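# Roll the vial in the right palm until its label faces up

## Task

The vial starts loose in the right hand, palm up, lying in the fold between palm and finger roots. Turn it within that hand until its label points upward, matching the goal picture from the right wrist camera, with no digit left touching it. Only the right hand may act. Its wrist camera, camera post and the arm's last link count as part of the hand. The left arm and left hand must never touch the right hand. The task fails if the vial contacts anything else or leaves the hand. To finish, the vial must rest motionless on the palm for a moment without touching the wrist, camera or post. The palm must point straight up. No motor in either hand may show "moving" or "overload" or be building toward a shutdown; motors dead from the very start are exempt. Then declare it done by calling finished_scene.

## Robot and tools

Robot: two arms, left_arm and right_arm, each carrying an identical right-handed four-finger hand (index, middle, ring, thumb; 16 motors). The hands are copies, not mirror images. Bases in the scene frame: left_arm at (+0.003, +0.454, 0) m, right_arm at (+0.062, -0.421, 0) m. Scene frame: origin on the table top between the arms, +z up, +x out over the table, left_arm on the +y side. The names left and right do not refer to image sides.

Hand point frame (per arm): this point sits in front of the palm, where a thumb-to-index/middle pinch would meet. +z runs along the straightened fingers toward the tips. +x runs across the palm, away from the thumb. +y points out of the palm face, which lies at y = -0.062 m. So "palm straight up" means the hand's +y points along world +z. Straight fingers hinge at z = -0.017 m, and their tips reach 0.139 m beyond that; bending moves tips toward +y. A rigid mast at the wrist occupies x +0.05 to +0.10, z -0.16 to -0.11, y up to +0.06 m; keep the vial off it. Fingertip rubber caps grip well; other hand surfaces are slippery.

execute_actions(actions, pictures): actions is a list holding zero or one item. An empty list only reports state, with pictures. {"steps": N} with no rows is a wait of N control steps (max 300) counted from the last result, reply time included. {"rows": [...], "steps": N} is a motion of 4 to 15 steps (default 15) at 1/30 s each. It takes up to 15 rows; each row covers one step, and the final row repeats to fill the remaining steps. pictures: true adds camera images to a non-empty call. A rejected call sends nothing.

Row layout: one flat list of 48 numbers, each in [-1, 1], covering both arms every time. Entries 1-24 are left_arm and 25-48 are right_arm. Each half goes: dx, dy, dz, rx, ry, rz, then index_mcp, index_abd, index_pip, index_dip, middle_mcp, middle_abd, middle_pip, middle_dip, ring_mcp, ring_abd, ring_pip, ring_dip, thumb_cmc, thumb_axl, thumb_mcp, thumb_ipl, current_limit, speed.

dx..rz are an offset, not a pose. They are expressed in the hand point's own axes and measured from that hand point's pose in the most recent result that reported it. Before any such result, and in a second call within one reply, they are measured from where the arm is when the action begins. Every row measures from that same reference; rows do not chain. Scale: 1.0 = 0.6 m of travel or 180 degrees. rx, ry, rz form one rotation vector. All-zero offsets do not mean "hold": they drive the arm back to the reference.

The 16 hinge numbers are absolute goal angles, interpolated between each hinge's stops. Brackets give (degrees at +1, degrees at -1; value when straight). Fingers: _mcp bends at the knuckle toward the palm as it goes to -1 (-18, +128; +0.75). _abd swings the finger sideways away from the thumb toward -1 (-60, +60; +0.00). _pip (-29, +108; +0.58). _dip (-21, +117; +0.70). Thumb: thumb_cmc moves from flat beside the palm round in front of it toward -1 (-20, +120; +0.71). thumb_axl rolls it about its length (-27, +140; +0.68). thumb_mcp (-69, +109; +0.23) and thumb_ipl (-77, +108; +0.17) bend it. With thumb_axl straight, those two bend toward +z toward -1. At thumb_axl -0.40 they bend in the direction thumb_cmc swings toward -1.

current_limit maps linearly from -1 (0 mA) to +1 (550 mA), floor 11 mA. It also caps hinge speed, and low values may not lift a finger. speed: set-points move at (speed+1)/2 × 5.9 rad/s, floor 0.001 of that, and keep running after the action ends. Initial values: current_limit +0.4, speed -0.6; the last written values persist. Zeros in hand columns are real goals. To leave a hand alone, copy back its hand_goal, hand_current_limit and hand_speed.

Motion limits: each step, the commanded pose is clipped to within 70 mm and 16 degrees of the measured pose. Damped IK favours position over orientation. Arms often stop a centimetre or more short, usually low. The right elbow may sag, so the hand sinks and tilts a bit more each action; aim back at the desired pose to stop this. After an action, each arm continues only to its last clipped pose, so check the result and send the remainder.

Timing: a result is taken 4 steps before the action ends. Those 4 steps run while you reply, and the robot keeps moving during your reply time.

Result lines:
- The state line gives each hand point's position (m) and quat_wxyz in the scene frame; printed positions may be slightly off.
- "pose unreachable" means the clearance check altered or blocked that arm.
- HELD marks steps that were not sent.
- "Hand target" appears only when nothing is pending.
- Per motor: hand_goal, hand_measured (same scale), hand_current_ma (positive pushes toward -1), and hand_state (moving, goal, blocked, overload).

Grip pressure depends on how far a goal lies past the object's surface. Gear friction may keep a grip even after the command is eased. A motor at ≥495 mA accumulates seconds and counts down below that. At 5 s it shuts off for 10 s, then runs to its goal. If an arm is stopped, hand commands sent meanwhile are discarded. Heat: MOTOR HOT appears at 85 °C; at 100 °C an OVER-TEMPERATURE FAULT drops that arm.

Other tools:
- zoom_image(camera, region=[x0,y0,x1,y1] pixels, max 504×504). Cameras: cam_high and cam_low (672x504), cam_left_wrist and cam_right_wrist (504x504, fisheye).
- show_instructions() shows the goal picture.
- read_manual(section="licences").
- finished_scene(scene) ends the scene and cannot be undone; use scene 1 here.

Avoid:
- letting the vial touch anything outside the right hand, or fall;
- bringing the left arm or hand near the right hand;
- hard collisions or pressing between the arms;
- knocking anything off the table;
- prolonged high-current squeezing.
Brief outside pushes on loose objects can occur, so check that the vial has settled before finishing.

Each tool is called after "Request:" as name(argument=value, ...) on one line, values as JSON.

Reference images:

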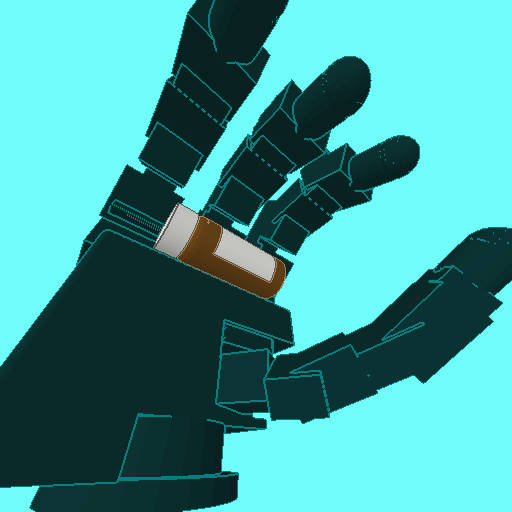

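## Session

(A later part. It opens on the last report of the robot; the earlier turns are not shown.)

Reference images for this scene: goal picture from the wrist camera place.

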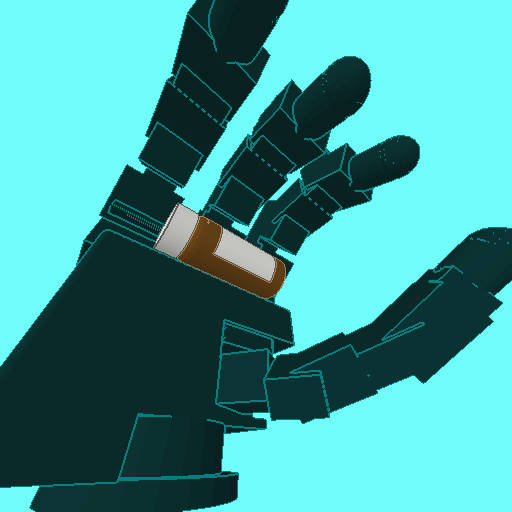

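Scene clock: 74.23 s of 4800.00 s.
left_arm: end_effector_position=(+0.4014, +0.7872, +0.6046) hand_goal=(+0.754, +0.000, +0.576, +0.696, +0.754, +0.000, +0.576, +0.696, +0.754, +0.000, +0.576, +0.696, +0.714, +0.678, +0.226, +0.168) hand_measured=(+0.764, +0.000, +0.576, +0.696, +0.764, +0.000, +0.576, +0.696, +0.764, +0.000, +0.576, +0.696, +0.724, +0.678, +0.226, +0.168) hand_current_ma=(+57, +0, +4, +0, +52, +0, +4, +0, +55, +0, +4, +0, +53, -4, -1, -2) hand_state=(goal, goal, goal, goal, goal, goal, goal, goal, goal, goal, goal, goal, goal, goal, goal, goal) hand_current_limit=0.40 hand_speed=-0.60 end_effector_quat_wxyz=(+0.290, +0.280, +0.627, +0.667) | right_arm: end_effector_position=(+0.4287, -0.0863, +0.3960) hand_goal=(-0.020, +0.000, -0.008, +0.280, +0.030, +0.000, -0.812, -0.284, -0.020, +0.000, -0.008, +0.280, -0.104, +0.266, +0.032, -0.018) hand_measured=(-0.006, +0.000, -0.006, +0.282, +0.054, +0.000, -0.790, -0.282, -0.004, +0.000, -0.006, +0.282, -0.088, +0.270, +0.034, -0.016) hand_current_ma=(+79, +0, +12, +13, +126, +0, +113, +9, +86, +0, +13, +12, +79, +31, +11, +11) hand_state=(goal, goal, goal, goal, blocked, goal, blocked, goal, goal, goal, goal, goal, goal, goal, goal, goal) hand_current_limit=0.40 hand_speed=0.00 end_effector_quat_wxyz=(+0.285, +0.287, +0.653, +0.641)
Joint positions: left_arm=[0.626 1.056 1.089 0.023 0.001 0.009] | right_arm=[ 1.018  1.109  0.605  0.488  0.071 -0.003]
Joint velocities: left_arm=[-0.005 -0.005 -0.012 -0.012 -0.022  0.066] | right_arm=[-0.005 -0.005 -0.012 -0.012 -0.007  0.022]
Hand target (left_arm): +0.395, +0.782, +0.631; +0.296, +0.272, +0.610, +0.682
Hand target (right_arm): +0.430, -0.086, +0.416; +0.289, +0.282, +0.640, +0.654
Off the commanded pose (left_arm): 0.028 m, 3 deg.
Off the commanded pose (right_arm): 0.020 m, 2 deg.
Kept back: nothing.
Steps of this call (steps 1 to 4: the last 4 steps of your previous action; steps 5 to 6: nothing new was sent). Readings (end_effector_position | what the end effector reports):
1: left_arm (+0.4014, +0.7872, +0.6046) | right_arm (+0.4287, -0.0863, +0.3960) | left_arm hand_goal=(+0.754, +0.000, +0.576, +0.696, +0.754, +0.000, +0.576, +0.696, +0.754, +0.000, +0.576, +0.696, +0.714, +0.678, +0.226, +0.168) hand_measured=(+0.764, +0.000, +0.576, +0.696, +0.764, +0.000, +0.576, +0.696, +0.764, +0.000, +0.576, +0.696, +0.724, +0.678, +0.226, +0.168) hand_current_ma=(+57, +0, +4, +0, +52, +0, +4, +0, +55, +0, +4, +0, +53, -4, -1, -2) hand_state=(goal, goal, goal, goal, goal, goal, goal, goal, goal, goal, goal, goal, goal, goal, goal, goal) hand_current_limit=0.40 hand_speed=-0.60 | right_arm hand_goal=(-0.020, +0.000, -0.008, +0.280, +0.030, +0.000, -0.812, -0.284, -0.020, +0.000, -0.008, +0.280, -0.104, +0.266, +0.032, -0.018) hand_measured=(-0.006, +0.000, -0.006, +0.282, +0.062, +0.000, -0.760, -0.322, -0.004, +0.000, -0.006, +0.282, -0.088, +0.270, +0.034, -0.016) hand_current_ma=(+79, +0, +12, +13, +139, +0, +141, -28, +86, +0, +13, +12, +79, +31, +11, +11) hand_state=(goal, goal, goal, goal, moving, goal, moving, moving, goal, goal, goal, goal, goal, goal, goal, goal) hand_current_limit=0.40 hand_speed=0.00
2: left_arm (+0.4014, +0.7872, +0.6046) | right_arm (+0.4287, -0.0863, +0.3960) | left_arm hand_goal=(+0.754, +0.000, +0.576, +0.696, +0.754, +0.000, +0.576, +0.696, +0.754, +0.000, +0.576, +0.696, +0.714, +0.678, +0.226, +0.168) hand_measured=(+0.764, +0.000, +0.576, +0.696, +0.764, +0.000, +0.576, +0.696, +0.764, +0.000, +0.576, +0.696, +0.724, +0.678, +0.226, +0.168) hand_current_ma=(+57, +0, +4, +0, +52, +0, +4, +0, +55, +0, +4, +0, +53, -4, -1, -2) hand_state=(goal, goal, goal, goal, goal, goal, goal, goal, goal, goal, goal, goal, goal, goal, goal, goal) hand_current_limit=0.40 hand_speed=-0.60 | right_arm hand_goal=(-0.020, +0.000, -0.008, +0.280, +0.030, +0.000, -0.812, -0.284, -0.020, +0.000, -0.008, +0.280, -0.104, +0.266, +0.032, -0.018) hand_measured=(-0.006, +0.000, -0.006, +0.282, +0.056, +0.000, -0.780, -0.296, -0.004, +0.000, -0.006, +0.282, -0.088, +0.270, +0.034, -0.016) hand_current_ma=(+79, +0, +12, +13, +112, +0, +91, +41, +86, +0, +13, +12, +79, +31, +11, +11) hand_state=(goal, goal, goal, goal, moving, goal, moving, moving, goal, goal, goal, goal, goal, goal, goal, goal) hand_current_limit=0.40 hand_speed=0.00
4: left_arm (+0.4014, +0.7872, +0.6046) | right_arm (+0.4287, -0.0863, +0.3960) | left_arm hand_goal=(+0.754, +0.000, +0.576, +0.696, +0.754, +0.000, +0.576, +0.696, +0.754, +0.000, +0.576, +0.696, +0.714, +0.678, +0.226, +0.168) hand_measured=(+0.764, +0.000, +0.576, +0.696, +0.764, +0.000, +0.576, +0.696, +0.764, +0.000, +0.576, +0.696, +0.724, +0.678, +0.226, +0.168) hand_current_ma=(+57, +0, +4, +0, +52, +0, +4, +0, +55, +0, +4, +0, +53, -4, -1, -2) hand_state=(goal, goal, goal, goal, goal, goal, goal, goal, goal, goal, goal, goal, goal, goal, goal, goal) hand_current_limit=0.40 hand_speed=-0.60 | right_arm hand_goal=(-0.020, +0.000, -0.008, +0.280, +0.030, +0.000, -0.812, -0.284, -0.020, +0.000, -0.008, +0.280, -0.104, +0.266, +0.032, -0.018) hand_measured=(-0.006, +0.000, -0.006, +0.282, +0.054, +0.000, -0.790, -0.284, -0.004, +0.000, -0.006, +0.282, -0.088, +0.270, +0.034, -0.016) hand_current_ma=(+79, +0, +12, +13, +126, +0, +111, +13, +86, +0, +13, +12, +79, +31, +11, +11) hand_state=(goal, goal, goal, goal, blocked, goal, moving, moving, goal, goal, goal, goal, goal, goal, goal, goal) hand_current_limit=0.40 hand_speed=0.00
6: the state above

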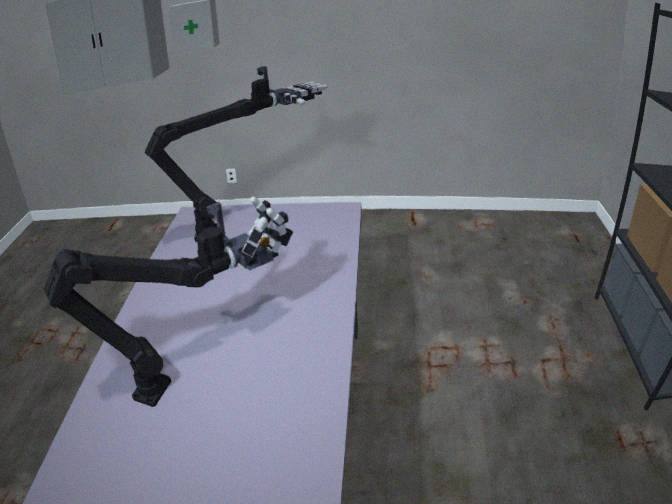

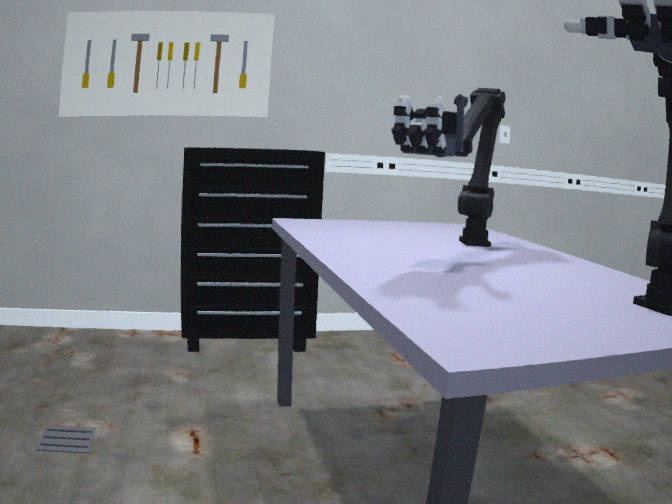

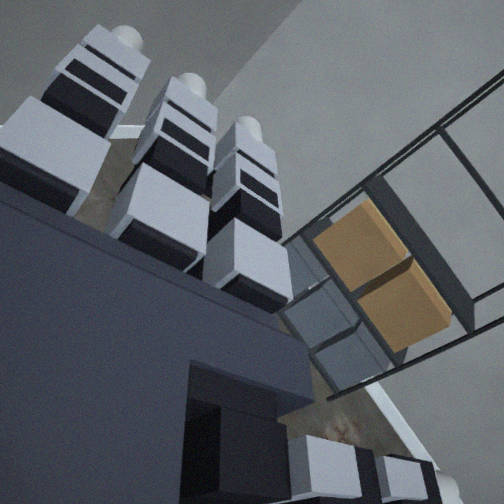

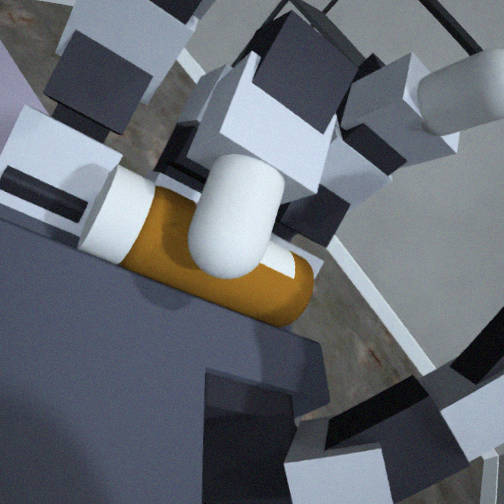

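Request:
execute_actions(actions=[{"rows": [[0,0.0463,-0.0099,-0.0163,0,0,0.754,0,0.576,0.696,0.754,0,0.576,0.696,0.754,0,0.576,0.696,0.714,0.678,0.226,0.168,0.4,-0.6,0,0.0333,0.0025,-0.0123,0,0.001,0.0,0,-0.008,0.28,0.029,0,-0.812,-0.284,0.01,0,-0.008,0.28,-0.104,0.266,0.032,-0.018,0.4,0],[0,0.0463,-0.0099,-0.0163,0,0,0.754,0,0.576,0.696,0.754,0,0.576,0.696,0.754,0,0.576,0.696,0.714,0.678,0.226,0.168,0.4,-0.6,0,0.0333,0.0025,-0.0123,0,0.001,0.02,0,-0.008,0.28,0.029,0,-0.812,-0.284,0.04,0,-0.008,0.28,-0.104,0.266,0.032,-0.018,0.4,0],[0,0.0463,-0.0099,-0.0163,0,0,0.754,0,0.576,0.696,0.754,0,0.576,0.696,0.754,0,0.576,0.696,0.714,0.678,0.226,0.168,0.4,-0.6,0,0.0333,0.0025,-0.0123,0,0.001,0.046,0,-0.008,0.28,0.029,0,-0.812,-0.284,0.07,0,-0.008,0.28,-0.104,0.266,0.032,-0.018,0.4,0],[0,0.0463,-0.0099,-0.0163,0,0,0.754,0,0.576,0.696,0.754,0,0.576,0.696,0.754,0,0.576,0.696,0.714,0.678,0.226,0.168,0.4,-0.6,0,0.0333,0.0025,-0.0123,0,0.001,0.046,0,-0.008,0.28,0.029,0,-0.812,-0.284,0.10,0,-0.008,0.28,-0.104,0.266,0.032,-0.018,0.4,0],[0,0.0463,-0.0099,-0.0163,0,0,0.754,0,0.576,0.696,0.754,0,0.576,0.696,0.754,0,0.576,0.696,0.714,0.678,0.226,0.168,0.4,-0.6,0,0.0333,0.0025,-0.0123,0,0.001,0.046,0,-0.008,0.28,0.029,0,-0.812,-0.284,0.10,0,-0.008,0.28,-0.104,0.266,0.032,-0.018,0.4,0],[0,0.0463,-0.0099,-0.0163,0,0,0.754,0,0.576,0.696,0.754,0,0.576,0.696,0.754,0,0.576,0.696,0.714,0.678,0.226,0.168,0.4,-0.6,0,0.0333,0.0025,-0.0123,0,0.001,0.046,0,-0.008,0.28,0.029,0,-0.812,-0.284,0.10,0,-0.008,0.28,-0.104,0.266,0.032,-0.018,0.4,0],[0,0.0463,-0.0099,-0.0163,0,0,0.754,0,0.576,0.696,0.754,0,0.576,0.696,0.754,0,0.576,0.696,0.714,0.678,0.226,0.168,0.4,-0.6,0,0.0333,0.0025,-0.0123,0,0.001,0.046,0,-0.008,0.28,0.022,0,-0.832,-0.256,0.10,0,-0.008,0.28,-0.104,0.266,0.032,-0.018,0.4,0],[0,0.0463,-0.0099,-0.0163,0,0,0.754,0,0.576,0.696,0.754,0,0.576,0.696,0.754,0,0.576,0.696,0.714,0.678,0.226,0.168,0.4,-0.6,0,0.0333,0.0025,-0.0123,0,0.001,0.046,0,-0.008,0.28,0.014,0,-0.851,-0.228,0.10,0,-0.008,0.28,-0.104,0.266,0.032,-0.018,0.4,0],[0,0.0463,-0.0099,-0.0163,0,0,0.754,0,0.576,0.696,0.754,0,0.576,0.696,0.754,0,0.576,0.696,0.714,0.678,0.226,0.168,0.4,-0.6,0,0.0333,0.0025,-0.0123,0,0.001,0.046,0,-0.008,0.28,0.006,0,-0.871,-0.200,0.10,0,-0.008,0.28,-0.104,0.266,0.032,-0.018,0.4,0]], "steps": 15}])

Request:
execute_actions(actions=[])

Request:
zoom_image(camera="cam_right_wrist", region=[230, 220, 340, 340])

Scene clock: 77.80 s of 4800.00 s.
left_arm: end_effector_position=(+0.4014, +0.7872, +0.6046) hand_goal=(+0.754, +0.000, +0.576, +0.696, +0.754, +0.000, +0.576, +0.696, +0.754, +0.000, +0.576, +0.696, +0.714, +0.678, +0.226, +0.168) hand_measured=(+0.764, +0.000, +0.576, +0.696, +0.764, +0.000, +0.576, +0.696, +0.764, +0.000, +0.576, +0.696, +0.724, +0.678, +0.226, +0.168) hand_current_ma=(+57, +0, +4, +0, +52, +0, +4, +0, +55, +0, +4, +0, +53, -4, -1, -2) hand_state=(goal, goal, goal, goal, goal, goal, goal, goal, goal, goal, goal, goal, goal, goal, goal, goal) hand_current_limit=0.40 hand_speed=-0.60 end_effector_quat_wxyz=(+0.290, +0.280, +0.627, +0.667) | right_arm: end_effector_position=(+0.4287, -0.0863, +0.3960) hand_goal=(+0.046, +0.000, -0.008, +0.280, +0.006, +0.000, -0.870, -0.200, +0.100, +0.000, -0.008, +0.280, -0.104, +0.266, +0.032, -0.018) hand_measured=(+0.050, +0.000, -0.006, +0.282, +0.034, +0.000, -0.838, -0.214, +0.106, +0.000, -0.006, +0.282, -0.088, +0.270, +0.034, -0.016) hand_current_ma=(+23, +0, +12, +13, +112, +0, +96, +39, +29, +0, +12, +12, +79, +31, +11, +11) hand_state=(goal, goal, goal, goal, moving, goal, moving, moving, goal, goal, goal, goal, goal, goal, goal, goal) hand_current_limit=0.40 hand_speed=0.00 end_effector_quat_wxyz=(+0.285, +0.287, +0.653, +0.641)
Joint positions: left_arm=[0.626 1.056 1.089 0.023 0.001 0.009] | right_arm=[ 1.018  1.109  0.605  0.488  0.071 -0.003]
Joint velocities: left_arm=[-0.005 -0.005 -0.007 -0.002  0.022 -0.051] | right_arm=[ 0.005 -0.005 -0.012  0.012 -0.037  0.007]
Steps of this call (steps 1 to 90: nothing new was sent; then 0.20 s passed at rest; steps 91 to 101: the first 11 steps of this action). Readings (end_effector_position | what the end effector reports):
91: left_arm (+0.4014, +0.7872, +0.6046) | right_arm (+0.4287, -0.0863, +0.3960) | left_arm hand_goal=(+0.754, +0.000, +0.576, +0.696, +0.754, +0.000, +0.576, +0.696, +0.754, +0.000, +0.576, +0.696, +0.714, +0.678, +0.226, +0.168) hand_measured=(+0.764, +0.000, +0.576, +0.696, +0.764, +0.000, +0.576, +0.696, +0.764, +0.000, +0.576, +0.696, +0.724, +0.678, +0.226, +0.168) hand_current_ma=(+57, +0, +4, +0, +52, +0, +4, +0, +55, +0, +4, +0, +53, -4, -1, -2) hand_state=(goal, goal, goal, goal, goal, goal, goal, goal, goal, goal, goal, goal, goal, goal, goal, goal) hand_current_limit=0.40 hand_speed=-0.60 | right_arm hand_goal=(+0.000, +0.000, -0.008, +0.280, +0.030, +0.000, -0.812, -0.284, +0.010, +0.000, -0.008, +0.280, -0.104, +0.266, +0.032, -0.018) hand_measured=(-0.006, +0.000, -0.006, +0.282, +0.054, +0.000, -0.790, -0.282, -0.004, +0.000, -0.006, +0.282, -0.088, +0.270, +0.034, -0.016) hand_current_ma=(+79, +0, +12, +13, +126, +0, +114, +9, +86, +0, +13, +12, +79, +31, +11, +11) hand_state=(moving, goal, goal, goal, blocked, goal, blocked, goal, moving, goal, goal, goal, goal, goal, goal, goal) hand_current_limit=0.40 hand_speed=0.00
92: left_arm (+0.4014, +0.7872, +0.6046) | right_arm (+0.4287, -0.0863, +0.3960) | left_arm hand_goal=(+0.754, +0.000, +0.576, +0.696, +0.754, +0.000, +0.576, +0.696, +0.754, +0.000, +0.576, +0.696, +0.714, +0.678, +0.226, +0.168) hand_measured=(+0.764, +0.000, +0.576, +0.696, +0.764, +0.000, +0.576, +0.696, +0.764, +0.000, +0.576, +0.696, +0.724, +0.678, +0.226, +0.168) hand_current_ma=(+57, +0, +4, +0, +52, +0, +4, +0, +55, +0, +4, +0, +53, -4, -1, -2) hand_state=(goal, goal, goal, goal, goal, goal, goal, goal, goal, goal, goal, goal, goal, goal, goal, goal) hand_current_limit=0.40 hand_speed=-0.60 | right_arm hand_goal=(+0.020, +0.000, -0.008, +0.280, +0.030, +0.000, -0.812, -0.284, +0.040, +0.000, -0.008, +0.280, -0.104, +0.266, +0.032, -0.018) hand_measured=(-0.004, +0.000, -0.006, +0.282, +0.054, +0.000, -0.790, -0.282, -0.004, +0.000, -0.006, +0.282, -0.088, +0.270, +0.034, -0.016) hand_current_ma=(-12, +0, +12, +13, +126, +0, +113, +9, -41, +0, +12, +12, +79, +31, +11, +11) hand_state=(moving, goal, goal, goal, blocked, goal, blocked, goal, moving, goal, goal, goal, goal, goal, goal, goal) hand_current_limit=0.40 hand_speed=0.00
94: left_arm (+0.4014, +0.7872, +0.6046) | right_arm (+0.4287, -0.0863, +0.3960) | left_arm hand_goal=(+0.754, +0.000, +0.576, +0.696, +0.754, +0.000, +0.576, +0.696, +0.754, +0.000, +0.576, +0.696, +0.714, +0.678, +0.226, +0.168) hand_measured=(+0.764, +0.000, +0.576, +0.696, +0.764, +0.000, +0.576, +0.696, +0.764, +0.000, +0.576, +0.696, +0.724, +0.678, +0.226, +0.168) hand_current_ma=(+57, +0, +4, +0, +52, +0, +4, +0, +55, +0, +4, +0, +53, -4, -1, -2) hand_state=(goal, goal, goal, goal, goal, goal, goal, goal, goal, goal, goal, goal, goal, goal, goal, goal) hand_current_limit=0.40 hand_speed=-0.60 | right_arm hand_goal=(+0.046, +0.000, -0.008, +0.280, +0.030, +0.000, -0.812, -0.284, +0.100, +0.000, -0.008, +0.280, -0.104, +0.266, +0.032, -0.018) hand_measured=(+0.018, +0.000, -0.006, +0.282, +0.054, +0.000, -0.790, -0.282, +0.034, +0.000, -0.006, +0.282, -0.088, +0.270, +0.034, -0.016) hand_current_ma=(-29, +0, +12, +13, +126, +0, +113, +9, -30, +0, +12, +12, +79, +31, +11, +11) hand_state=(moving, goal, goal, goal, blocked, goal, blocked, goal, moving, goal, goal, goal, goal, goal, goal, goal) hand_current_limit=0.40 hand_speed=0.00
98: left_arm (+0.4014, +0.7872, +0.6046) | right_arm (+0.4287, -0.0863, +0.3960) | left_arm hand_goal=(+0.754, +0.000, +0.576, +0.696, +0.754, +0.000, +0.576, +0.696, +0.754, +0.000, +0.576, +0.696, +0.714, +0.678, +0.226, +0.168) hand_measured=(+0.764, +0.000, +0.576, +0.696, +0.764, +0.000, +0.576, +0.696, +0.764, +0.000, +0.576, +0.696, +0.724, +0.678, +0.226, +0.168) hand_current_ma=(+57, +0, +4, +0, +52, +0, +4, +0, +55, +0, +4, +0, +53, -4, -1, -2) hand_state=(goal, goal, goal, goal, goal, goal, goal, goal, goal, goal, goal, goal, goal, goal, goal, goal) hand_current_limit=0.40 hand_speed=-0.60 | right_arm hand_goal=(+0.046, +0.000, -0.008, +0.280, +0.014, +0.000, -0.850, -0.228, +0.100, +0.000, -0.008, +0.280, -0.104, +0.266, +0.032, -0.018) hand_measured=(+0.050, +0.000, -0.006, +0.282, +0.054, +0.000, -0.792, -0.280, +0.104, +0.000, -0.006, +0.282, -0.088, +0.270, +0.034, -0.016) hand_current_ma=(+24, +0, +12, +13, +155, +0, +163, -61, +35, +0, +12, +12, +79, +31, +11, +11) hand_state=(goal, goal, goal, goal, moving, goal, moving, moving, moving, goal, goal, goal, goal, goal, goal, goal) hand_current_limit=0.40 hand_speed=0.00
101: the state above

Scene clock: 77.93 s of 4800.00 s.
left_arm: end_effector_position=(+0.4014, +0.7872, +0.6046) hand_goal=(+0.754, +0.000, +0.576, +0.696, +0.754, +0.000, +0.576, +0.696, +0.754, +0.000, +0.576, +0.696, +0.714, +0.678, +0.226, +0.168) hand_measured=(+0.764, +0.000, +0.576, +0.696, +0.764, +0.000, +0.576, +0.696, +0.764, +0.000, +0.576, +0.696, +0.724, +0.678, +0.226, +0.168) hand_current_ma=(+57, +0, +4, +0, +52, +0, +4, +0, +55, +0, +4, +0, +53, -4, -1, -2) hand_state=(goal, goal, goal, goal, goal, goal, goal, goal, goal, goal, goal, goal, goal, goal, goal, goal) hand_current_limit=0.40 hand_speed=-0.60 end_effector_quat_wxyz=(+0.290, +0.280, +0.627, +0.667) | right_arm: end_effector_position=(+0.4287, -0.0863, +0.3960) hand_goal=(+0.046, +0.000, -0.008, +0.280, +0.006, +0.000, -0.870, -0.200, +0.100, +0.000, -0.008, +0.280, -0.104, +0.266, +0.032, -0.018) hand_measured=(+0.050, +0.000, -0.006, +0.282, +0.030, +0.000, -0.848, -0.198, +0.106, +0.000, -0.006, +0.282, -0.088, +0.270, +0.034, -0.016) hand_current_ma=(+23, +0, +12, +13, +125, +0, +115, +7, +29, +0, +12, +12, +79, +31, +11, +11) hand_state=(goal, goal, goal, goal, blocked, goal, blocked, goal, goal, goal, goal, goal, goal, goal, goal, goal) hand_current_limit=0.40 hand_speed=0.00 end_effector_quat_wxyz=(+0.285, +0.287, +0.653, +0.641)
Joint positions: left_arm=[0.626 1.056 1.089 0.023 0.001 0.009] | right_arm=[ 1.018  1.109  0.605  0.488  0.071 -0.003]
Joint velocities: left_arm=[ 0.005 -0.005  0.007 -0.002  0.081  0.037] | right_arm=[ 0.005 -0.015 -0.012 -0.017 -0.037  0.007]
Hand target (left_arm): +0.395, +0.782, +0.631; +0.296, +0.272, +0.610, +0.682
Hand target (right_arm): +0.430, -0.086, +0.416; +0.289, +0.282, +0.640, +0.654
Off the commanded pose (left_arm): 0.028 m, 3 deg.
Off the commanded pose (right_arm): 0.020 m, 2 deg.
Kept back: nothing.
Steps of this call (steps 1 to 4: the last 4 steps of your previous action). Readings (end_effector_position | what the end effector reports):
1: left_arm (+0.4014, +0.7872, +0.6046) | right_arm (+0.4287, -0.0863, +0.3960) | left_arm hand_goal=(+0.754, +0.000, +0.576, +0.696, +0.754, +0.000, +0.576, +0.696, +0.754, +0.000, +0.576, +0.696, +0.714, +0.678, +0.226, +0.168) hand_measured=(+0.764, +0.000, +0.576, +0.696, +0.764, +0.000, +0.576, +0.696, +0.764, +0.000, +0.576, +0.696, +0.724, +0.678, +0.226, +0.168) hand_current_ma=(+57, +0, +4, +0, +52, +0, +4, +0, +55, +0, +4, +0, +53, -4, -1, -2) hand_state=(goal, goal, goal, goal, goal, goal, goal, goal, goal, goal, goal, goal, goal, goal, goal, goal) hand_current_limit=0.40 hand_speed=-0.60 | right_arm hand_goal=(+0.046, +0.000, -0.008, +0.280, +0.006, +0.000, -0.870, -0.200, +0.100, +0.000, -0.008, +0.280, -0.104, +0.266, +0.032, -0.018) hand_measured=(+0.050, +0.000, -0.006, +0.282, +0.030, +0.000, -0.844, -0.202, +0.106, +0.000, -0.006, +0.282, -0.088, +0.270, +0.034, -0.016) hand_current_ma=(+23, +0, +12, +13, +119, +0, +107, +20, +29, +0, +12, +12, +79, +31, +11, +11) hand_state=(goal, goal, goal, goal, moving, goal, moving, moving, goal, goal, goal, goal, goal, goal, goal, goal) hand_current_limit=0.40 hand_speed=0.00
2: left_arm (+0.4014, +0.7872, +0.6046) | right_arm (+0.4287, -0.0863, +0.3960) | left_arm hand_goal=(+0.754, +0.000, +0.576, +0.696, +0.754, +0.000, +0.576, +0.696, +0.754, +0.000, +0.576, +0.696, +0.714, +0.678, +0.226, +0.168) hand_measured=(+0.764, +0.000, +0.576, +0.696, +0.764, +0.000, +0.576, +0.696, +0.764, +0.000, +0.576, +0.696, +0.724, +0.678, +0.226, +0.168) hand_current_ma=(+57, +0, +4, +0, +52, +0, +4, +0, +55, +0, +4, +0, +53, -4, -1, -2) hand_state=(goal, goal, goal, goal, goal, goal, goal, goal, goal, goal, goal, goal, goal, goal, goal, goal) hand_current_limit=0.40 hand_speed=-0.60 | right_arm hand_goal=(+0.046, +0.000, -0.008, +0.280, +0.006, +0.000, -0.870, -0.200, +0.100, +0.000, -0.008, +0.280, -0.104, +0.266, +0.032, -0.018) hand_measured=(+0.050, +0.000, -0.006, +0.282, +0.030, +0.000, -0.846, -0.200, +0.106, +0.000, -0.006, +0.282, -0.088, +0.270, +0.034, -0.016) hand_current_ma=(+23, +0, +12, +13, +123, +0, +112, +11, +29, +0, +12, +12, +79, +31, +11, +11) hand_state=(goal, goal, goal, goal, moving, goal, moving, moving, goal, goal, goal, goal, goal, goal, goal, goal) hand_current_limit=0.40 hand_speed=0.00
4: the state above

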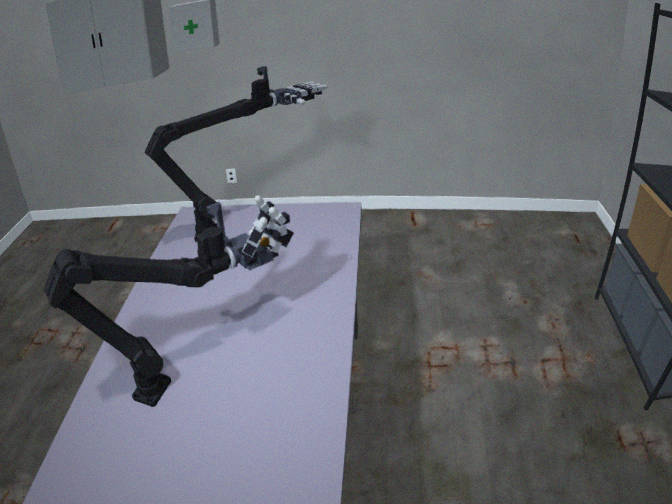

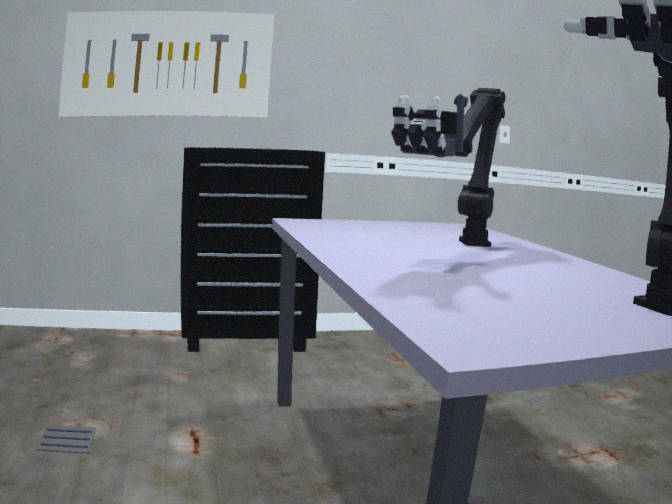

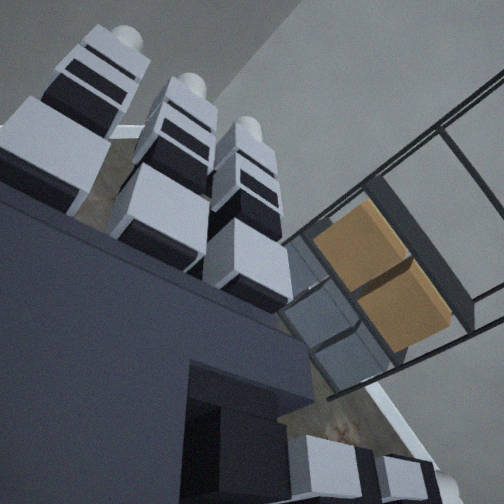

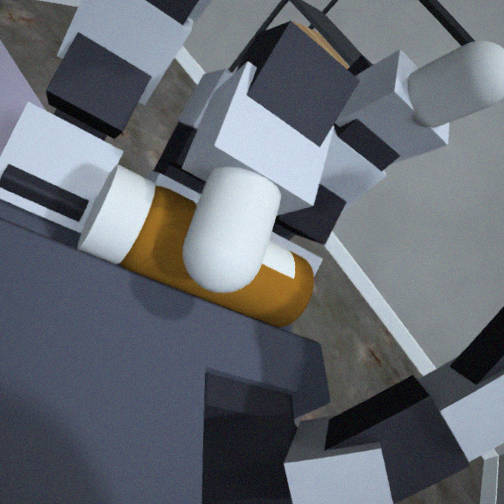

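Region (230, 220, 340, 340) of cam_right_wrist's 504x504 image, scaled by 4.200, with more detail than that image has; it fills the left 462 columns of this view, and the rest is white.

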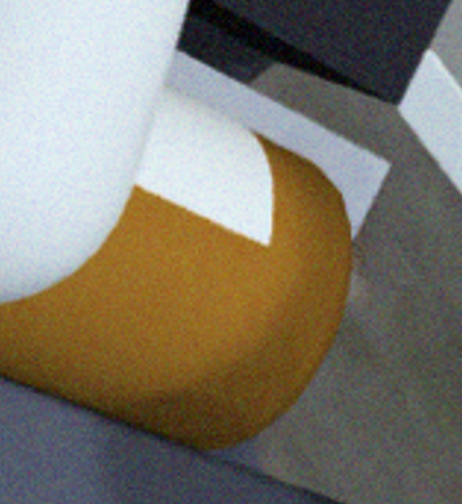

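Request:
execute_actions(actions=[{"rows": [[0,0.0463,-0.0099,-0.0163,0,0,0.754,0,0.576,0.696,0.754,0,0.576,0.696,0.754,0,0.576,0.696,0.714,0.678,0.226,0.168,0.4,-0.6,0,0.0333,0.0025,-0.0123,0,0.001,0.046,0,-0.008,0.28,0.010,0,-0.83,-0.200,0.10,0,-0.008,0.28,-0.104,0.266,0.032,-0.018,0.4,0],[0,0.0463,-0.0099,-0.0163,0,0,0.754,0,0.576,0.696,0.754,0,0.576,0.696,0.754,0,0.576,0.696,0.714,0.678,0.226,0.168,0.4,-0.6,0,0.0333,0.0025,-0.0123,0,0.001,0.046,0,-0.008,0.28,0.015,0,-0.795,-0.200,0.10,0,-0.008,0.28,-0.104,0.266,0.032,-0.018,0.4,0],[0,0.0463,-0.0099,-0.0163,0,0,0.754,0,0.576,0.696,0.754,0,0.576,0.696,0.754,0,0.576,0.696,0.714,0.678,0.226,0.168,0.4,-0.6,0,0.0333,0.0025,-0.0123,0,0.001,0.046,0,-0.008,0.28,0.02,0,-0.76,-0.200,0.10,0,-0.008,0.28,-0.104,0.266,0.032,-0.018,0.4,0],[0,0.0463,-0.0099,-0.0163,0,0,0.754,0,0.576,0.696,0.754,0,0.576,0.696,0.754,0,0.576,0.696,0.714,0.678,0.226,0.168,0.4,-0.6,0,0.0333,0.0025,-0.0123,0,0.001,0.046,0,-0.008,0.28,0.025,0,-0.72,-0.200,0.10,0,-0.008,0.28,-0.104,0.266,0.032,-0.018,0.4,0],[0,0.0463,-0.0099,-0.0163,0,0,0.754,0,0.576,0.696,0.754,0,0.576,0.696,0.754,0,0.576,0.696,0.714,0.678,0.226,0.168,0.4,-0.6,0,0.0333,0.0025,-0.0123,0,0.001,0.046,0,-0.008,0.28,0.03,0,-0.68,-0.21,0.10,0,-0.008,0.28,-0.104,0.266,0.032,-0.018,0.4,0],[0,0.0463,-0.0099,-0.0163,0,0,0.754,0,0.576,0.696,0.754,0,0.576,0.696,0.754,0,0.576,0.696,0.714,0.678,0.226,0.168,0.4,-0.6,0,0.0333,0.0025,-0.0123,0,0.001,0.046,0,-0.008,0.28,0.035,0,-0.64,-0.23,0.10,0,-0.008,0.28,-0.104,0.266,0.032,-0.018,0.4,0],[0,0.0463,-0.0099,-0.0163,0,0,0.754,0,0.576,0.696,0.754,0,0.576,0.696,0.754,0,0.576,0.696,0.714,0.678,0.226,0.168,0.4,-0.6,0,0.0333,0.0025,-0.0123,0,0.001,0.046,0,-0.008,0.28,0.04,0,-0.60,-0.25,0.10,0,-0.008,0.28,-0.104,0.266,0.032,-0.018,0.4,0],[0,0.0463,-0.0099,-0.0163,0,0,0.754,0,0.576,0.696,0.754,0,0.576,0.696,0.754,0,0.576,0.696,0.714,0.678,0.226,0.168,0.4,-0.6,0,0.0333,0.0025,-0.0123,0,0.001,0.046,0,-0.008,0.28,0.046,0,-0.56,-0.27,0.10,0,-0.008,0.28,-0.104,0.266,0.032,-0.018,0.4,0],[0,0.0463,-0.0099,-0.0163,0,0,0.754,0,0.576,0.696,0.754,0,0.576,0.696,0.754,0,0.576,0.696,0.714,0.678,0.226,0.168,0.4,-0.6,0,0.0333,0.0025,-0.0123,0,0.001,0.046,0,-0.008,0.28,0.05,0,-0.52,-0.29,0.10,0,-0.008,0.28,-0.104,0.266,0.032,-0.018,0.4,0],[0,0.0463,-0.0099,-0.0163,0,0,0.754,0,0.576,0.696,0.754,0,0.576,0.696,0.754,0,0.576,0.696,0.714,0.678,0.226,0.168,0.4,-0.6,0,0.0333,0.0025,-0.0123,0,0.001,0.046,0,-0.008,0.28,0.055,0,-0.48,-0.31,0.10,0,-0.008,0.28,-0.104,0.266,0.032,-0.018,0.4,0],[0,0.0463,-0.0099,-0.0163,0,0,0.754,0,0.576,0.696,0.754,0,0.576,0.696,0.754,0,0.576,0.696,0.714,0.678,0.226,0.168,0.4,-0.6,0,0.0333,0.0025,-0.0123,0,0.001,0.046,0,-0.008,0.28,0.06,0,-0.44,-0.33,0.10,0,-0.008,0.28,-0.104,0.266,0.032,-0.018,0.4,0]], "steps": 14}])

Request:
execute_actions(actions=[])

Request:
zoom_image(camera="cam_right_wrist", region=[60, 140, 340, 340])

Scene clock: 82.10 s of 4800.00 s.
left_arm: end_effector_position=(+0.4014, +0.7872, +0.6046) hand_goal=(+0.754, +0.000, +0.576, +0.696, +0.754, +0.000, +0.576, +0.696, +0.754, +0.000, +0.576, +0.696, +0.714, +0.678, +0.226, +0.168) hand_measured=(+0.764, +0.000, +0.576, +0.696, +0.764, +0.000, +0.576, +0.696, +0.764, +0.000, +0.576, +0.696, +0.724, +0.678, +0.226, +0.168) hand_current_ma=(+57, +0, +4, +0, +52, +0, +4, +0, +55, +0, +4, +0, +53, -4, -1, -2) hand_state=(goal, goal, goal, goal, goal, goal, goal, goal, goal, goal, goal, goal, goal, goal, goal, goal) hand_current_limit=0.40 hand_speed=-0.60 end_effector_quat_wxyz=(+0.290, +0.280, +0.627, +0.667) | right_arm: end_effector_position=(+0.4287, -0.0863, +0.3960) hand_goal=(+0.046, +0.000, -0.008, +0.280, +0.056, +0.000, -0.480, -0.310, +0.100, +0.000, -0.008, +0.280, -0.104, +0.266, +0.032, -0.018) hand_measured=(+0.050, +0.000, -0.006, +0.282, +0.046, +0.000, -0.604, -0.258, +0.106, +0.000, -0.006, +0.282, -0.088, +0.270, +0.034, -0.016) hand_current_ma=(+23, +0, +12, +13, +8, +0, -77, +40, +29, +0, +12, +12, +79, +31, +11, +11) hand_state=(goal, goal, goal, goal, moving, goal, moving, moving, goal, goal, goal, goal, goal, goal, goal, goal) hand_current_limit=0.40 hand_speed=0.00 end_effector_quat_wxyz=(+0.285, +0.287, +0.653, +0.641)
Joint positions: left_arm=[0.626 1.056 1.089 0.023 0.001 0.009] | right_arm=[ 1.018  1.109  0.605  0.488  0.071 -0.003]
Joint velocities: left_arm=[-0.034  0.005  0.007 -0.022 -0.022 -0.066] | right_arm=[-0.015 -0.015  0.007 -0.002  0.007 -0.051]
Steps of this call (steps 1 to 90: nothing new was sent; then 0.83 s passed at rest; steps 91 to 100: the first 10 steps of this action). Readings (end_effector_position | what the end effector reports):
91: left_arm (+0.4014, +0.7872, +0.6046) | right_arm (+0.4287, -0.0863, +0.3960) | left_arm hand_goal=(+0.754, +0.000, +0.576, +0.696, +0.754, +0.000, +0.576, +0.696, +0.754, +0.000, +0.576, +0.696, +0.714, +0.678, +0.226, +0.168) hand_measured=(+0.764, +0.000, +0.576, +0.696, +0.764, +0.000, +0.576, +0.696, +0.764, +0.000, +0.576, +0.696, +0.724, +0.678, +0.226, +0.168) hand_current_ma=(+57, +0, +4, +0, +52, +0, +4, +0, +55, +0, +4, +0, +53, -4, -1, -2) hand_state=(goal, goal, goal, goal, goal, goal, goal, goal, goal, goal, goal, goal, goal, goal, goal, goal) hand_current_limit=0.40 hand_speed=-0.60 | right_arm hand_goal=(+0.046, +0.000, -0.008, +0.280, +0.010, +0.000, -0.830, -0.200, +0.100, +0.000, -0.008, +0.280, -0.104, +0.266, +0.032, -0.018) hand_measured=(+0.050, +0.000, -0.006, +0.282, +0.030, +0.000, -0.848, -0.198, +0.106, +0.000, -0.006, +0.282, -0.088, +0.270, +0.034, -0.016) hand_current_ma=(+23, +0, +12, +13, +125, +0, +115, +7, +29, +0, +12, +12, +79, +31, +11, +11) hand_state=(goal, goal, goal, goal, moving, goal, moving, goal, goal, goal, goal, goal, goal, goal, goal, goal) hand_current_limit=0.40 hand_speed=0.00
92: left_arm (+0.4014, +0.7872, +0.6046) | right_arm (+0.4287, -0.0863, +0.3960) | left_arm hand_goal=(+0.754, +0.000, +0.576, +0.696, +0.754, +0.000, +0.576, +0.696, +0.754, +0.000, +0.576, +0.696, +0.714, +0.678, +0.226, +0.168) hand_measured=(+0.764, +0.000, +0.576, +0.696, +0.764, +0.000, +0.576, +0.696, +0.764, +0.000, +0.576, +0.696, +0.724, +0.678, +0.226, +0.168) hand_current_ma=(+57, +0, +4, +0, +52, +0, +4, +0, +55, +0, +4, +0, +53, -4, -1, -2) hand_state=(goal, goal, goal, goal, goal, goal, goal, goal, goal, goal, goal, goal, goal, goal, goal, goal) hand_current_limit=0.40 hand_speed=-0.60 | right_arm hand_goal=(+0.046, +0.000, -0.008, +0.280, +0.016, +0.000, -0.794, -0.200, +0.100, +0.000, -0.008, +0.280, -0.104, +0.266, +0.032, -0.018) hand_measured=(+0.050, +0.000, -0.006, +0.282, +0.030, +0.000, -0.846, -0.198, +0.106, +0.000, -0.006, +0.282, -0.088, +0.270, +0.034, -0.016) hand_current_ma=(+23, +0, +12, +13, +101, +0, -41, +7, +29, +0, +12, +12, +79, +31, +11, +11) hand_state=(goal, goal, goal, goal, moving, goal, moving, goal, goal, goal, goal, goal, goal, goal, goal, goal) hand_current_limit=0.40 hand_speed=0.00
94: left_arm (+0.4014, +0.7872, +0.6046) | right_arm (+0.4287, -0.0863, +0.3960) | left_arm hand_goal=(+0.754, +0.000, +0.576, +0.696, +0.754, +0.000, +0.576, +0.696, +0.754, +0.000, +0.576, +0.696, +0.714, +0.678, +0.226, +0.168) hand_measured=(+0.764, +0.000, +0.576, +0.696, +0.764, +0.000, +0.576, +0.696, +0.764, +0.000, +0.576, +0.696, +0.724, +0.678, +0.226, +0.168) hand_current_ma=(+57, +0, +4, +0, +52, +0, +4, +0, +55, +0, +4, +0, +53, -4, -1, -2) hand_state=(goal, goal, goal, goal, goal, goal, goal, goal, goal, goal, goal, goal, goal, goal, goal, goal) hand_current_limit=0.40 hand_speed=-0.60 | right_arm hand_goal=(+0.046, +0.000, -0.008, +0.280, +0.026, +0.000, -0.720, -0.200, +0.100, +0.000, -0.008, +0.280, -0.104, +0.266, +0.032, -0.018) hand_measured=(+0.050, +0.000, -0.006, +0.282, +0.026, +0.000, -0.810, -0.198, +0.106, +0.000, -0.006, +0.282, -0.088, +0.270, +0.034, -0.016) hand_current_ma=(+23, +0, +12, +13, +34, +0, -86, +7, +29, +0, +12, +12, +79, +31, +11, +11) hand_state=(goal, goal, goal, goal, moving, goal, moving, goal, goal, goal, goal, goal, goal, goal, goal, goal) hand_current_limit=0.40 hand_speed=0.00
98: left_arm (+0.4014, +0.7872, +0.6046) | right_arm (+0.4287, -0.0863, +0.3960) | left_arm hand_goal=(+0.754, +0.000, +0.576, +0.696, +0.754, +0.000, +0.576, +0.696, +0.754, +0.000, +0.576, +0.696, +0.714, +0.678, +0.226, +0.168) hand_measured=(+0.764, +0.000, +0.576, +0.696, +0.764, +0.000, +0.576, +0.696, +0.764, +0.000, +0.576, +0.696, +0.724, +0.678, +0.226, +0.168) hand_current_ma=(+57, +0, +4, +0, +52, +0, +4, +0, +55, +0, +4, +0, +53, -4, -1, -2) hand_state=(goal, goal, goal, goal, goal, goal, goal, goal, goal, goal, goal, goal, goal, goal, goal, goal) hand_current_limit=0.40 hand_speed=-0.60 | right_arm hand_goal=(+0.046, +0.000, -0.008, +0.280, +0.046, +0.000, -0.560, -0.270, +0.100, +0.000, -0.008, +0.280, -0.104, +0.266, +0.032, -0.018) hand_measured=(+0.050, +0.000, -0.006, +0.282, +0.036, +0.000, -0.676, -0.220, +0.106, +0.000, -0.006, +0.282, -0.088, +0.270, +0.034, -0.016) hand_current_ma=(+23, +0, +12, +13, +6, +0, -78, +45, +29, +0, +12, +12, +79, +31, +11, +11) hand_state=(goal, goal, goal, goal, moving, goal, moving, moving, goal, goal, goal, goal, goal, goal, goal, goal) hand_current_limit=0.40 hand_speed=0.00
100: the state above

Scene clock: 82.23 s of 4800.00 s.
left_arm: end_effector_position=(+0.4014, +0.7872, +0.6046) hand_goal=(+0.754, +0.000, +0.576, +0.696, +0.754, +0.000, +0.576, +0.696, +0.754, +0.000, +0.576, +0.696, +0.714, +0.678, +0.226, +0.168) hand_measured=(+0.764, +0.000, +0.576, +0.696, +0.764, +0.000, +0.576, +0.696, +0.764, +0.000, +0.576, +0.696, +0.724, +0.678, +0.226, +0.168) hand_current_ma=(+57, +0, +4, +0, +52, +0, +4, +0, +55, +0, +4, +0, +53, -4, -1, -2) hand_state=(goal, goal, goal, goal, goal, goal, goal, goal, goal, goal, goal, goal, goal, goal, goal, goal) hand_current_limit=0.40 hand_speed=-0.60 end_effector_quat_wxyz=(+0.290, +0.280, +0.627, +0.667) | right_arm: end_effector_position=(+0.4287, -0.0863, +0.3960) hand_goal=(+0.046, +0.000, -0.008, +0.280, +0.060, +0.000, -0.440, -0.330, +0.100, +0.000, -0.008, +0.280, -0.104, +0.266, +0.032, -0.018) hand_measured=(+0.050, +0.000, -0.006, +0.282, +0.062, +0.000, -0.464, -0.324, +0.106, +0.000, -0.006, +0.282, -0.088, +0.270, +0.034, -0.016) hand_current_ma=(+23, +0, +12, +13, +19, +0, +10, +3, +29, +0, +12, +12, +79, +31, +11, +11) hand_state=(goal, goal, goal, goal, moving, goal, moving, moving, goal, goal, goal, goal, goal, goal, goal, goal) hand_current_limit=0.40 hand_speed=0.00 end_effector_quat_wxyz=(+0.285, +0.287, +0.653, +0.641)
Joint positions: left_arm=[0.626 1.056 1.089 0.023 0.001 0.009] | right_arm=[ 1.018  1.109  0.605  0.488  0.071 -0.003]
Joint velocities: left_arm=[-0.005  0.005  0.012  0.002  0.066 -0.051] | right_arm=[ 0.015 -0.005  0.007 -0.002 -0.037 -0.007]
Hand target (left_arm): +0.395, +0.782, +0.631; +0.296, +0.272, +0.610, +0.682
Hand target (right_arm): +0.430, -0.086, +0.416; +0.289, +0.282, +0.640, +0.654
Off the commanded pose (left_arm): 0.028 m, 3 deg.
Off the commanded pose (right_arm): 0.020 m, 2 deg.
Kept back: nothing.
Steps of this call (steps 1 to 4: the last 4 steps of your previous action). Readings (end_effector_position | what the end effector reports):
1: left_arm (+0.4014, +0.7872, +0.6046) | right_arm (+0.4287, -0.0863, +0.3960) | left_arm hand_goal=(+0.754, +0.000, +0.576, +0.696, +0.754, +0.000, +0.576, +0.696, +0.754, +0.000, +0.576, +0.696, +0.714, +0.678, +0.226, +0.168) hand_measured=(+0.764, +0.000, +0.576, +0.696, +0.764, +0.000, +0.576, +0.696, +0.764, +0.000, +0.576, +0.696, +0.724, +0.678, +0.226, +0.168) hand_current_ma=(+57, +0, +4, +0, +52, +0, +4, +0, +55, +0, +4, +0, +53, -4, -1, -2) hand_state=(goal, goal, goal, goal, goal, goal, goal, goal, goal, goal, goal, goal, goal, goal, goal, goal) hand_current_limit=0.40 hand_speed=-0.60 | right_arm hand_goal=(+0.046, +0.000, -0.008, +0.280, +0.060, +0.000, -0.440, -0.330, +0.100, +0.000, -0.008, +0.280, -0.104, +0.266, +0.032, -0.018) hand_measured=(+0.050, +0.000, -0.006, +0.282, +0.050, +0.000, -0.570, -0.278, +0.106, +0.000, -0.006, +0.282, -0.088, +0.270, +0.034, -0.016) hand_current_ma=(+23, +0, +12, +13, +2, +0, -80, +40, +29, +0, +12, +12, +79, +31, +11, +11) hand_state=(goal, goal, goal, goal, moving, goal, moving, moving, goal, goal, goal, goal, goal, goal, goal, goal) hand_current_limit=0.40 hand_speed=0.00
2: left_arm (+0.4014, +0.7872, +0.6046) | right_arm (+0.4287, -0.0863, +0.3960) | left_arm hand_goal=(+0.754, +0.000, +0.576, +0.696, +0.754, +0.000, +0.576, +0.696, +0.754, +0.000, +0.576, +0.696, +0.714, +0.678, +0.226, +0.168) hand_measured=(+0.764, +0.000, +0.576, +0.696, +0.764, +0.000, +0.576, +0.696, +0.764, +0.000, +0.576, +0.696, +0.724, +0.678, +0.226, +0.168) hand_current_ma=(+57, +0, +4, +0, +52, +0, +4, +0, +55, +0, +4, +0, +53, -4, -1, -2) hand_state=(goal, goal, goal, goal, goal, goal, goal, goal, goal, goal, goal, goal, goal, goal, goal, goal) hand_current_limit=0.40 hand_speed=-0.60 | right_arm hand_goal=(+0.046, +0.000, -0.008, +0.280, +0.060, +0.000, -0.440, -0.330, +0.100, +0.000, -0.008, +0.280, -0.104, +0.266, +0.032, -0.018) hand_measured=(+0.050, +0.000, -0.006, +0.282, +0.056, +0.000, -0.534, -0.298, +0.106, +0.000, -0.006, +0.282, -0.088, +0.270, +0.034, -0.016) hand_current_ma=(+23, +0, +12, +13, +9, +0, -76, +39, +29, +0, +12, +12, +79, +31, +11, +11) hand_state=(goal, goal, goal, goal, moving, goal, moving, moving, goal, goal, goal, goal, goal, goal, goal, goal) hand_current_limit=0.40 hand_speed=0.00
4: the state above

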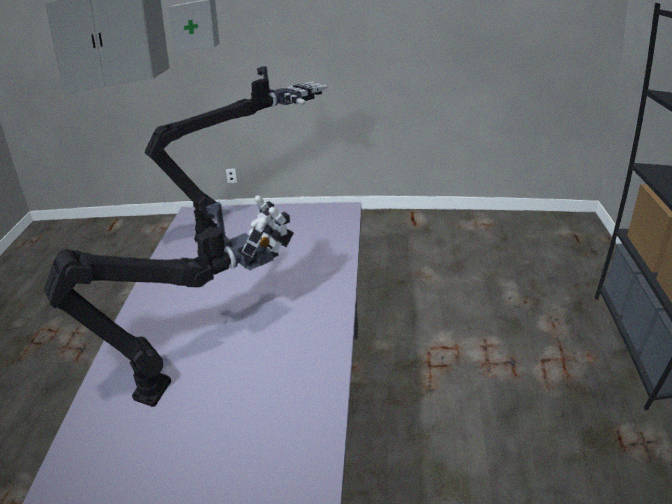

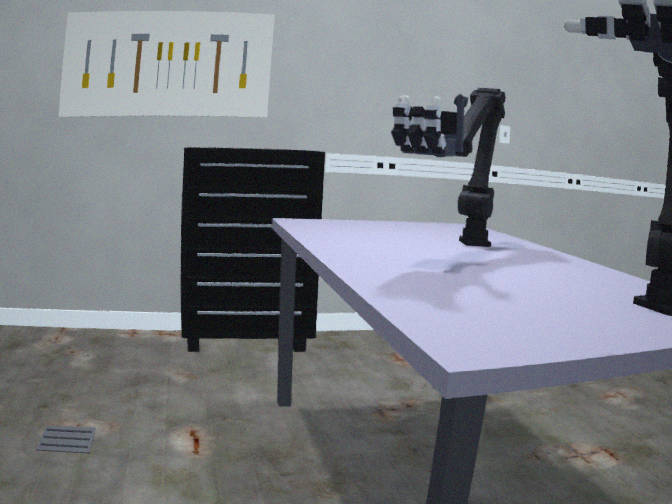

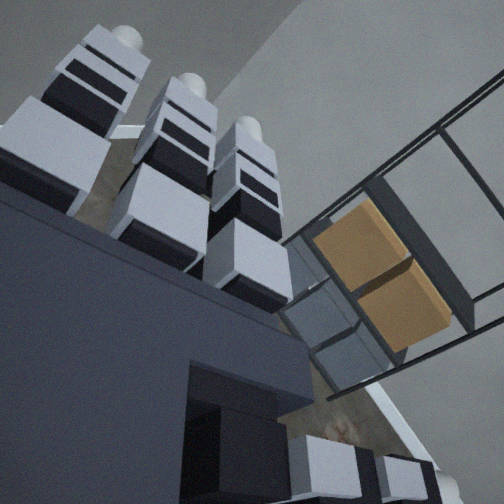

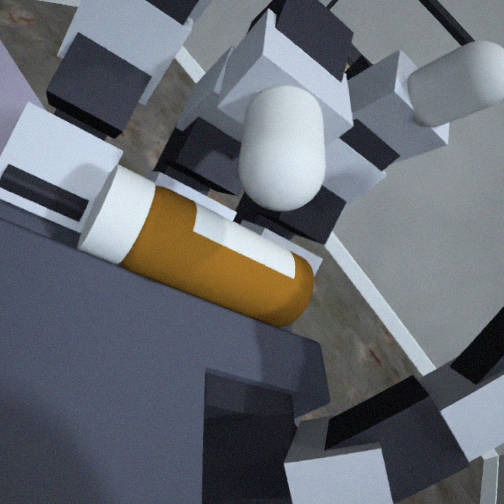

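Region (60, 140, 340, 340) of cam_right_wrist's 504x504 image, scaled by 1.800, with more detail than that image has; it fills the top 360 rows of this view, and the rest is white.

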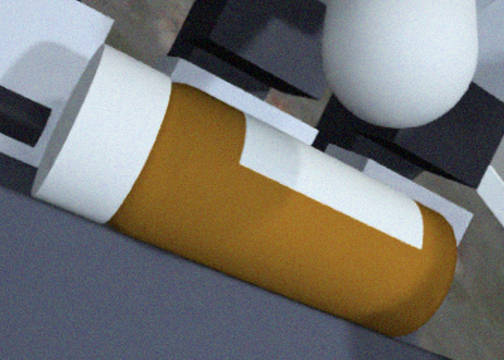

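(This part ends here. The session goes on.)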